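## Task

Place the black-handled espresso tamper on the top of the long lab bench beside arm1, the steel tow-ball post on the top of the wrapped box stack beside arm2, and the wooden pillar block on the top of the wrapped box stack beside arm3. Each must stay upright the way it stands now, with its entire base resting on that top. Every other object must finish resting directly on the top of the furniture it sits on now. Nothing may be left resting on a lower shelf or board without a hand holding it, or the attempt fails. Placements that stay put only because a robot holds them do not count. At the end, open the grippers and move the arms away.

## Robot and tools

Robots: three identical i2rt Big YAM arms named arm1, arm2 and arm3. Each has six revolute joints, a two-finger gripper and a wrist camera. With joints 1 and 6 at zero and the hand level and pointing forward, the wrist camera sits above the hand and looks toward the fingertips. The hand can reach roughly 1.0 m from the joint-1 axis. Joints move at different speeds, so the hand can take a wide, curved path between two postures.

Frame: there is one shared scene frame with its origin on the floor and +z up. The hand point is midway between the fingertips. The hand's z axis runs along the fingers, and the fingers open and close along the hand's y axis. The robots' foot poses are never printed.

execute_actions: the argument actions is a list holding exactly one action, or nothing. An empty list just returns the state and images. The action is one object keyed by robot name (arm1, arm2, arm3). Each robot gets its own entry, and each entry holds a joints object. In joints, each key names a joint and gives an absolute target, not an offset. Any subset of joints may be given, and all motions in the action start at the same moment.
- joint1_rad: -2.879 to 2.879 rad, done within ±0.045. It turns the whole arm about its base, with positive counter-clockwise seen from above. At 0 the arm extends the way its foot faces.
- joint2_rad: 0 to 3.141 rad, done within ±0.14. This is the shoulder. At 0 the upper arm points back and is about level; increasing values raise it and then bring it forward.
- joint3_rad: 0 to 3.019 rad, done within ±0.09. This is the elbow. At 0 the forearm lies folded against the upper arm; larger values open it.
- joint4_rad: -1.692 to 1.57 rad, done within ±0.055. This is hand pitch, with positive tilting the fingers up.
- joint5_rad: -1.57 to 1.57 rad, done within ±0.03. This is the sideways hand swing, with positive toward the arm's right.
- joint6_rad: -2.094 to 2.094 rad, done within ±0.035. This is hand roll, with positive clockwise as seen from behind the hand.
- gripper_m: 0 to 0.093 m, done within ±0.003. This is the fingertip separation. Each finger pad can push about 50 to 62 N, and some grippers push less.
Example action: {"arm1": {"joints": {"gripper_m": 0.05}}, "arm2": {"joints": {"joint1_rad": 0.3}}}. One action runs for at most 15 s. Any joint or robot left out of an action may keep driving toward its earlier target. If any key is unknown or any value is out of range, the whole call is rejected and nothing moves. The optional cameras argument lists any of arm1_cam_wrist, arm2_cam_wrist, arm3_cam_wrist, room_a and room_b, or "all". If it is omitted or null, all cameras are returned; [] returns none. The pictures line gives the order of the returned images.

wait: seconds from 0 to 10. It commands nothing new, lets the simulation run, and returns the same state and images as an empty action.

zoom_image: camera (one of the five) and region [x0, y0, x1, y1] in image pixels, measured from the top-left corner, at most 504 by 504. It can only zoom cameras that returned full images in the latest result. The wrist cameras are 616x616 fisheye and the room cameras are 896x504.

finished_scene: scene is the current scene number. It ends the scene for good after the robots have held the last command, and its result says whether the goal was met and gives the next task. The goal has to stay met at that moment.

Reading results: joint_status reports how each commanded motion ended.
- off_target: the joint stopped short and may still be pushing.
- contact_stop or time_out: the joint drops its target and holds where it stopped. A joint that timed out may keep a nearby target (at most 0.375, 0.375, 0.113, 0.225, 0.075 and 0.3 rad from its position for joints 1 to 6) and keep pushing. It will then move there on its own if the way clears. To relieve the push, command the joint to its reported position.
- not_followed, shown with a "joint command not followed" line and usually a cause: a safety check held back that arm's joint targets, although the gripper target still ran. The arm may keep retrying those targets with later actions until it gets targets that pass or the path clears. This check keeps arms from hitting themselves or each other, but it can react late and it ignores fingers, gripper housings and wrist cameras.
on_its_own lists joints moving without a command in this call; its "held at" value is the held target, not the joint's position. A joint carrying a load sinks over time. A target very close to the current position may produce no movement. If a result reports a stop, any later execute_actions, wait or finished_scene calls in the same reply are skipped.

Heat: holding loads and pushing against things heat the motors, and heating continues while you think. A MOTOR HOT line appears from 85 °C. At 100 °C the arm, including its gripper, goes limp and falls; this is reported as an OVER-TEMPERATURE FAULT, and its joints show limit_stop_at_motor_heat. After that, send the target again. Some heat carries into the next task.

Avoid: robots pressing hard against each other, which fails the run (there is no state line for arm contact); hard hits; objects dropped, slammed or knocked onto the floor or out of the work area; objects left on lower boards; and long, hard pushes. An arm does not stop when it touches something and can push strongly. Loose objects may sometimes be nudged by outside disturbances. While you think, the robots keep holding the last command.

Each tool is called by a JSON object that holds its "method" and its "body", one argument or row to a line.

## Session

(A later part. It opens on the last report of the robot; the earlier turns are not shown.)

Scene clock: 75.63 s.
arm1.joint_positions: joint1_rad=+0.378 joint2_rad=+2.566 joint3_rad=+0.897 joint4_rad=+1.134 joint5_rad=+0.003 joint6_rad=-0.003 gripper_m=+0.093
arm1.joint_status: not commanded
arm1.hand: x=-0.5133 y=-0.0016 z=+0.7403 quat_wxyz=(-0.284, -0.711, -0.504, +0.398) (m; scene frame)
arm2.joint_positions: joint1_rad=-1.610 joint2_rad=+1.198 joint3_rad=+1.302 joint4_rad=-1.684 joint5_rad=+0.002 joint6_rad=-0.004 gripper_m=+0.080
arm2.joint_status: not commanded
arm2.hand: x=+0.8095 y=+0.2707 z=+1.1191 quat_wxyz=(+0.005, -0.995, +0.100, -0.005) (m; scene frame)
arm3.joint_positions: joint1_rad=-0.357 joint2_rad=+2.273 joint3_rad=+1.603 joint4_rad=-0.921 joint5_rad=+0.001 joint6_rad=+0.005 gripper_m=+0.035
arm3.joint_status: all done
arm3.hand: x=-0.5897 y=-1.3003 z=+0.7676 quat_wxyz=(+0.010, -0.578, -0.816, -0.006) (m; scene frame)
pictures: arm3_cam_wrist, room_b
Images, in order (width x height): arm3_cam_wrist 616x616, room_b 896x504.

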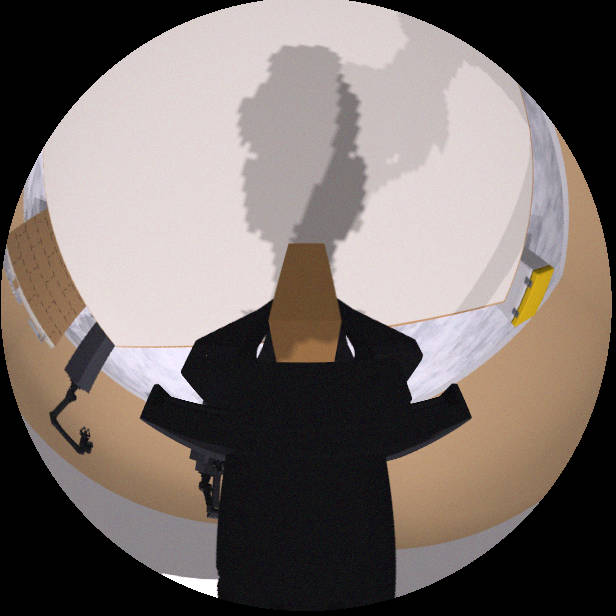

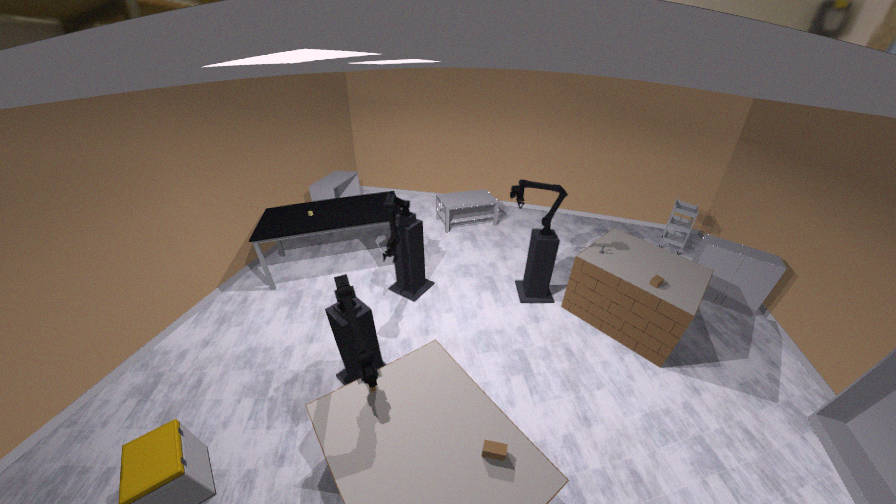

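{"method": "execute_actions", "body": {
  "actions": [
    {"arm3":{"joints":{"joint3_rad":1.583,"joint4_rad":-0.885}}}
  ],
  "cameras": ["arm3_cam_wrist"]
}}

{"method": "zoom_image", "body": {
  "camera": "arm3_cam_wrist",
  "region": [250, 180, 390, 300]
}}

Scene clock: 76.57 s.
arm1.joint_positions: joint1_rad=+0.378 joint2_rad=+2.566 joint3_rad=+0.897 joint4_rad=+1.134 joint5_rad=+0.003 joint6_rad=-0.003 gripper_m=+0.093
arm1.joint_status: not commanded
arm1.hand: x=-0.5133 y=-0.0016 z=+0.7403 quat_wxyz=(-0.284, -0.711, -0.504, +0.398) (m; scene frame)
arm2.joint_positions: joint1_rad=-1.610 joint2_rad=+1.198 joint3_rad=+1.302 joint4_rad=-1.684 joint5_rad=+0.002 joint6_rad=-0.004 gripper_m=+0.080
arm2.joint_status: not commanded
arm2.hand: x=+0.8095 y=+0.2707 z=+1.1191 quat_wxyz=(+0.005, -0.995, +0.100, -0.005) (m; scene frame)
arm3.joint_positions: joint1_rad=-0.357 joint2_rad=+2.272 joint3_rad=+1.587 joint4_rad=-0.897 joint5_rad=+0.001 joint6_rad=+0.005 gripper_m=+0.035
arm3.joint_status: all done
arm3.hand: x=-0.5903 y=-1.2985 z=+0.7631 quat_wxyz=(+0.007, -0.578, -0.816, -0.003) (m; scene frame)
pictures: arm3_cam_wrist
Images, in order (width x height): arm3_cam_wrist 616x616.

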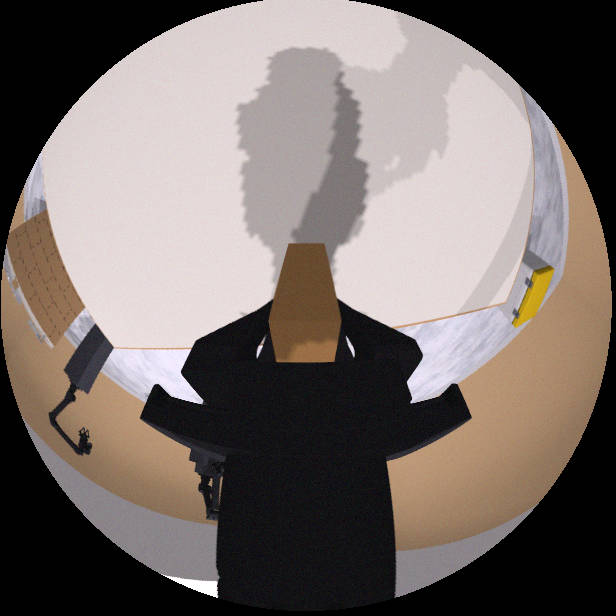

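Region (250, 180, 390, 300) of arm3_cam_wrist's 616x616 image, scaled by 3.600, with more detail than that image has; it fills the top 432 rows of this view, and the rest is white.

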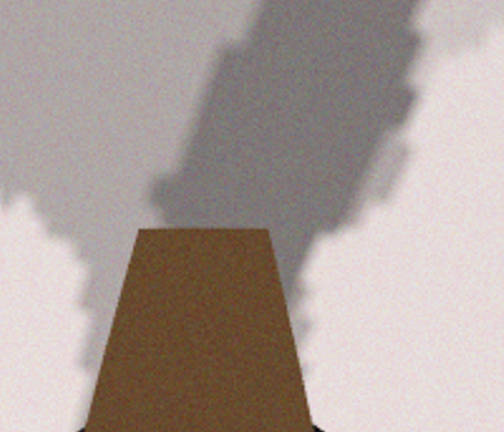

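{"method": "execute_actions", "body": {
  "actions": [
    {"arm3":{"joints":{"joint3_rad":1.56,"joint4_rad":-0.868}}}
  ],
  "cameras": ["arm3_cam_wrist"]
}}

{"method": "zoom_image", "body": {
  "camera": "arm3_cam_wrist",
  "region": [250, 180, 390, 300]
}}

Scene clock: 77.30 s.
arm1.joint_positions: joint1_rad=+0.378 joint2_rad=+2.566 joint3_rad=+0.897 joint4_rad=+1.134 joint5_rad=+0.003 joint6_rad=-0.003 gripper_m=+0.093
arm1.joint_status: not commanded
arm1.hand: x=-0.5133 y=-0.0016 z=+0.7403 quat_wxyz=(-0.284, -0.711, -0.504, +0.398) (m; scene frame)
arm2.joint_positions: joint1_rad=-1.610 joint2_rad=+1.198 joint3_rad=+1.302 joint4_rad=-1.684 joint5_rad=+0.002 joint6_rad=-0.004 gripper_m=+0.080
arm2.joint_status: not commanded
arm2.hand: x=+0.8095 y=+0.2707 z=+1.1191 quat_wxyz=(+0.005, -0.995, +0.100, -0.005) (m; scene frame)
arm3.joint_positions: joint1_rad=-0.357 joint2_rad=+2.266 joint3_rad=+1.572 joint4_rad=-0.879 joint5_rad=+0.001 joint6_rad=+0.005 gripper_m=+0.035
arm3.joint_status: all done
arm3.hand: x=-0.5907 y=-1.2973 z=+0.7624 quat_wxyz=(+0.003, -0.579, -0.816, -0.001) (m; scene frame)
pictures: arm3_cam_wrist
Images, in order (width x height): arm3_cam_wrist 616x616.

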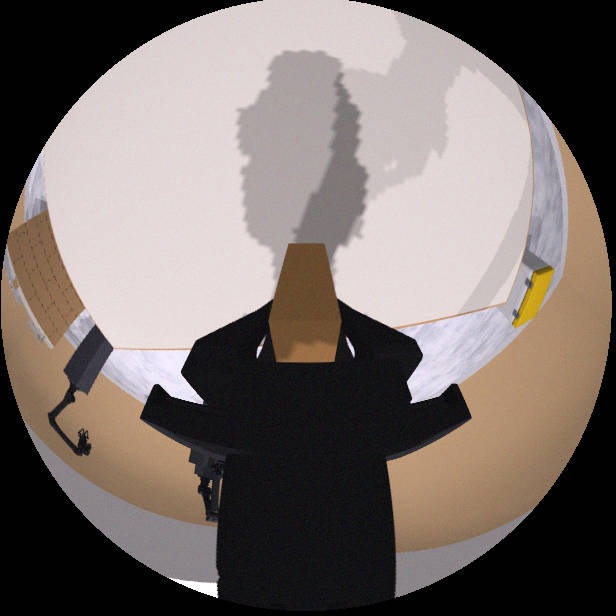

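Region (250, 180, 390, 300) of arm3_cam_wrist's 616x616 image, scaled by 3.600, with more detail than that image has; it fills the top 432 rows of this view, and the rest is white.

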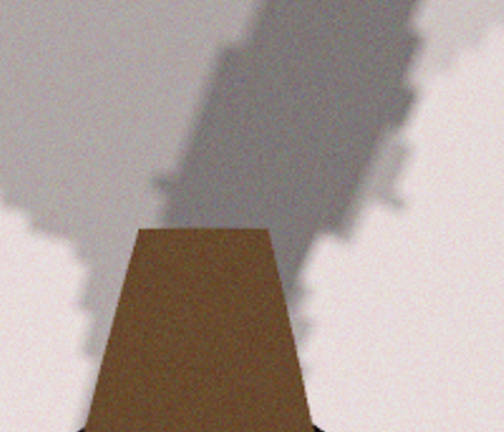

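Contact detected (j2 pushed back). Release.

{"method": "execute_actions", "body": {
  "actions": [
    {"arm3":{"joints":{"gripper_m":0.08}}}
  ],
  "cameras": []
}}

{"method": "execute_actions", "body": {
  "actions": [
    {"arm3":{"joints":{"joint2_rad":2.0,"joint4_rad":-1.14}}}
  ]
}}

Scene clock: 78.13 s.
arm1.joint_positions: joint1_rad=+0.378 joint2_rad=+2.566 joint3_rad=+0.897 joint4_rad=+1.134 joint5_rad=+0.003 joint6_rad=-0.003 gripper_m=+0.093
arm1.joint_status: not commanded
arm1.hand: x=-0.5133 y=-0.0016 z=+0.7403 quat_wxyz=(-0.284, -0.711, -0.504, +0.398) (m; scene frame)
arm2.joint_positions: joint1_rad=-1.610 joint2_rad=+1.198 joint3_rad=+1.302 joint4_rad=-1.684 joint5_rad=+0.002 joint6_rad=-0.004 gripper_m=+0.080
arm2.joint_status: not commanded
arm2.hand: x=+0.8095 y=+0.2707 z=+1.1191 quat_wxyz=(+0.005, -0.995, +0.100, -0.005) (m; scene frame)
arm3.joint_positions: joint1_rad=-0.357 joint2_rad=+2.266 joint3_rad=+1.563 joint4_rad=-0.879 joint5_rad=+0.001 joint6_rad=+0.005 gripper_m=+0.080
arm3.joint_status: all done
arm3.hand: x=-0.5923 y=-1.2931 z=+0.7597 quat_wxyz=(+0.007, -0.578, -0.816, -0.003) (m; scene frame)
pictures: none
No camera images: the call's "cameras" was empty. Leave "cameras" out to get every camera's image.

Scene clock: 79.47 s.
arm1.joint_positions: joint1_rad=+0.378 joint2_rad=+2.566 joint3_rad=+0.897 joint4_rad=+1.134 joint5_rad=+0.003 joint6_rad=-0.003 gripper_m=+0.093
arm1.joint_status: not commanded
arm1.hand: x=-0.5133 y=-0.0016 z=+0.7403 quat_wxyz=(-0.284, -0.711, -0.504, +0.398) (m; scene frame)
arm2.joint_positions: joint1_rad=-1.610 joint2_rad=+1.198 joint3_rad=+1.302 joint4_rad=-1.684 joint5_rad=+0.002 joint6_rad=-0.004 gripper_m=+0.080
arm2.joint_status: not commanded
arm2.hand: x=+0.8095 y=+0.2707 z=+1.1191 quat_wxyz=(+0.005, -0.995, +0.100, -0.005) (m; scene frame)
arm3.joint_positions: joint1_rad=-0.357 joint2_rad=+2.008 joint3_rad=+1.549 joint4_rad=-1.130 joint5_rad=+0.001 joint6_rad=+0.005 gripper_m=+0.080
arm3.joint_status: all done
arm3.hand: x=-0.5998 y=-1.2713 z=+0.9043 quat_wxyz=(+0.010, -0.578, -0.816, -0.005) (m; scene frame)
pictures: arm1_cam_wrist, arm2_cam_wrist, arm3_cam_wrist, room_a, room_b
Images, in order (width x height): arm1_cam_wrist 616x616, arm2_cam_wrist 616x616, arm3_cam_wrist 616x616, room_a 896x504, room_b 896x504.

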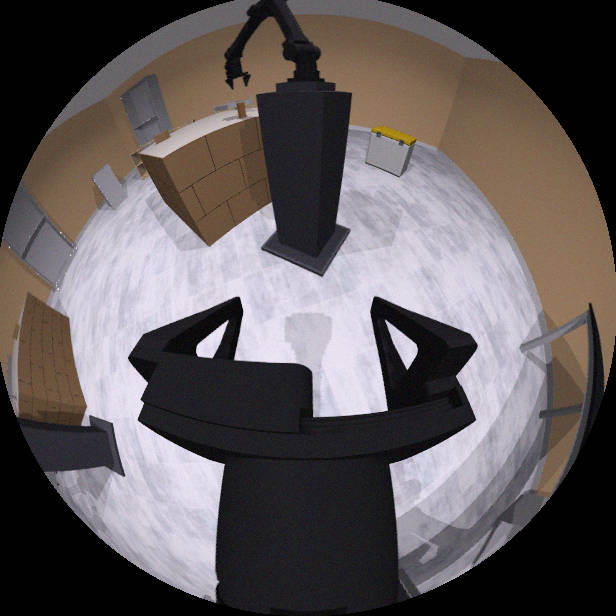

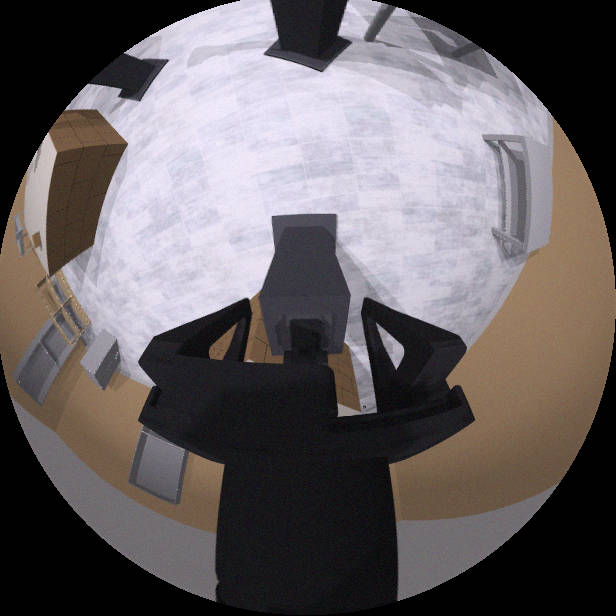

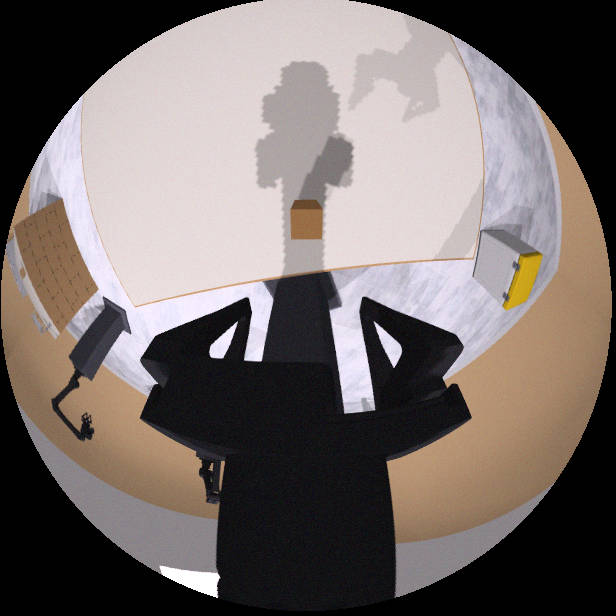

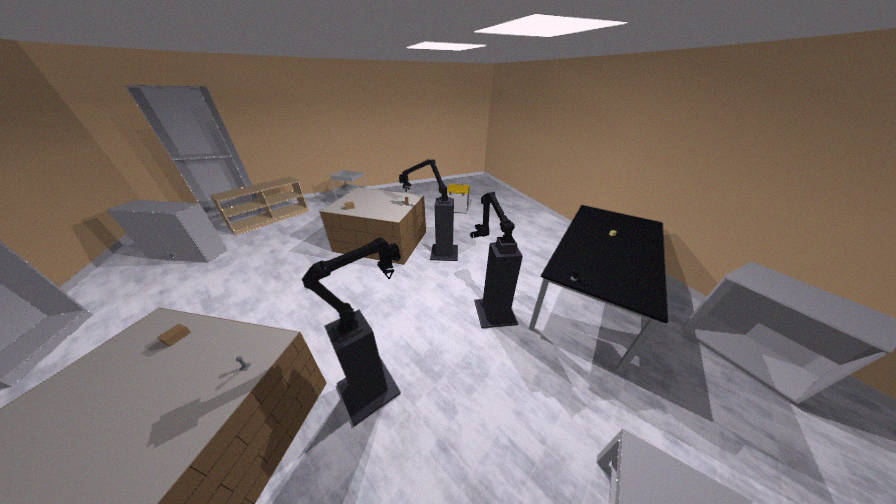

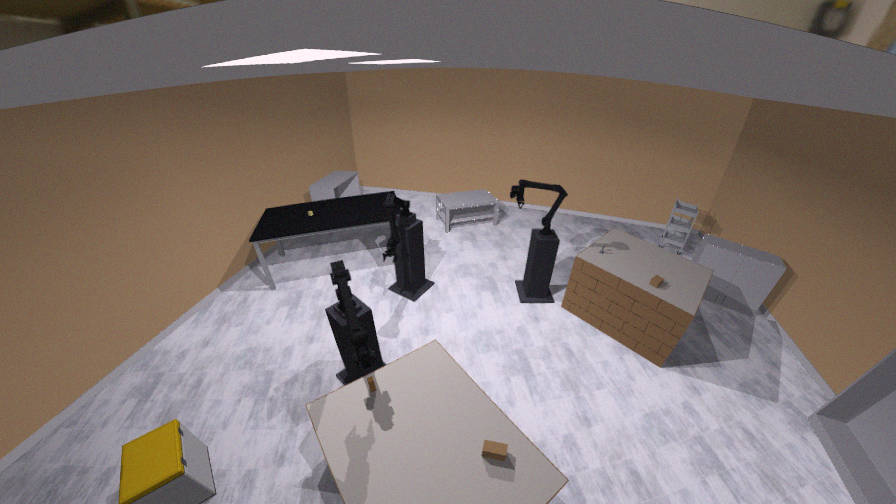

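Check the tamper is fully on the bench.

{"method": "zoom_image", "body": {
  "camera": "room_a",
  "region": [520, 230, 640, 320]
}}

Region (520, 230, 640, 320) of room_a's 896x504 image, scaled by 4.200, with more detail than that image has; it fills the top 378 rows of this view, and the rest is white.

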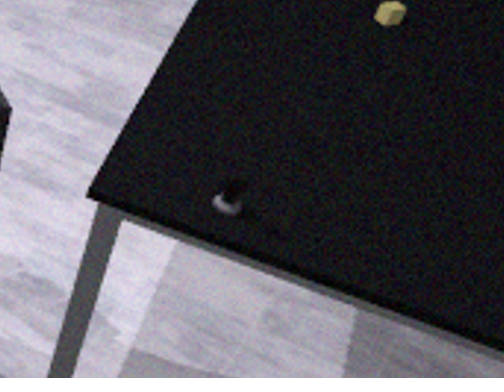

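{"method": "finished_scene", "body": {
  "scene": 1
}}

The scene is finished: the task was done.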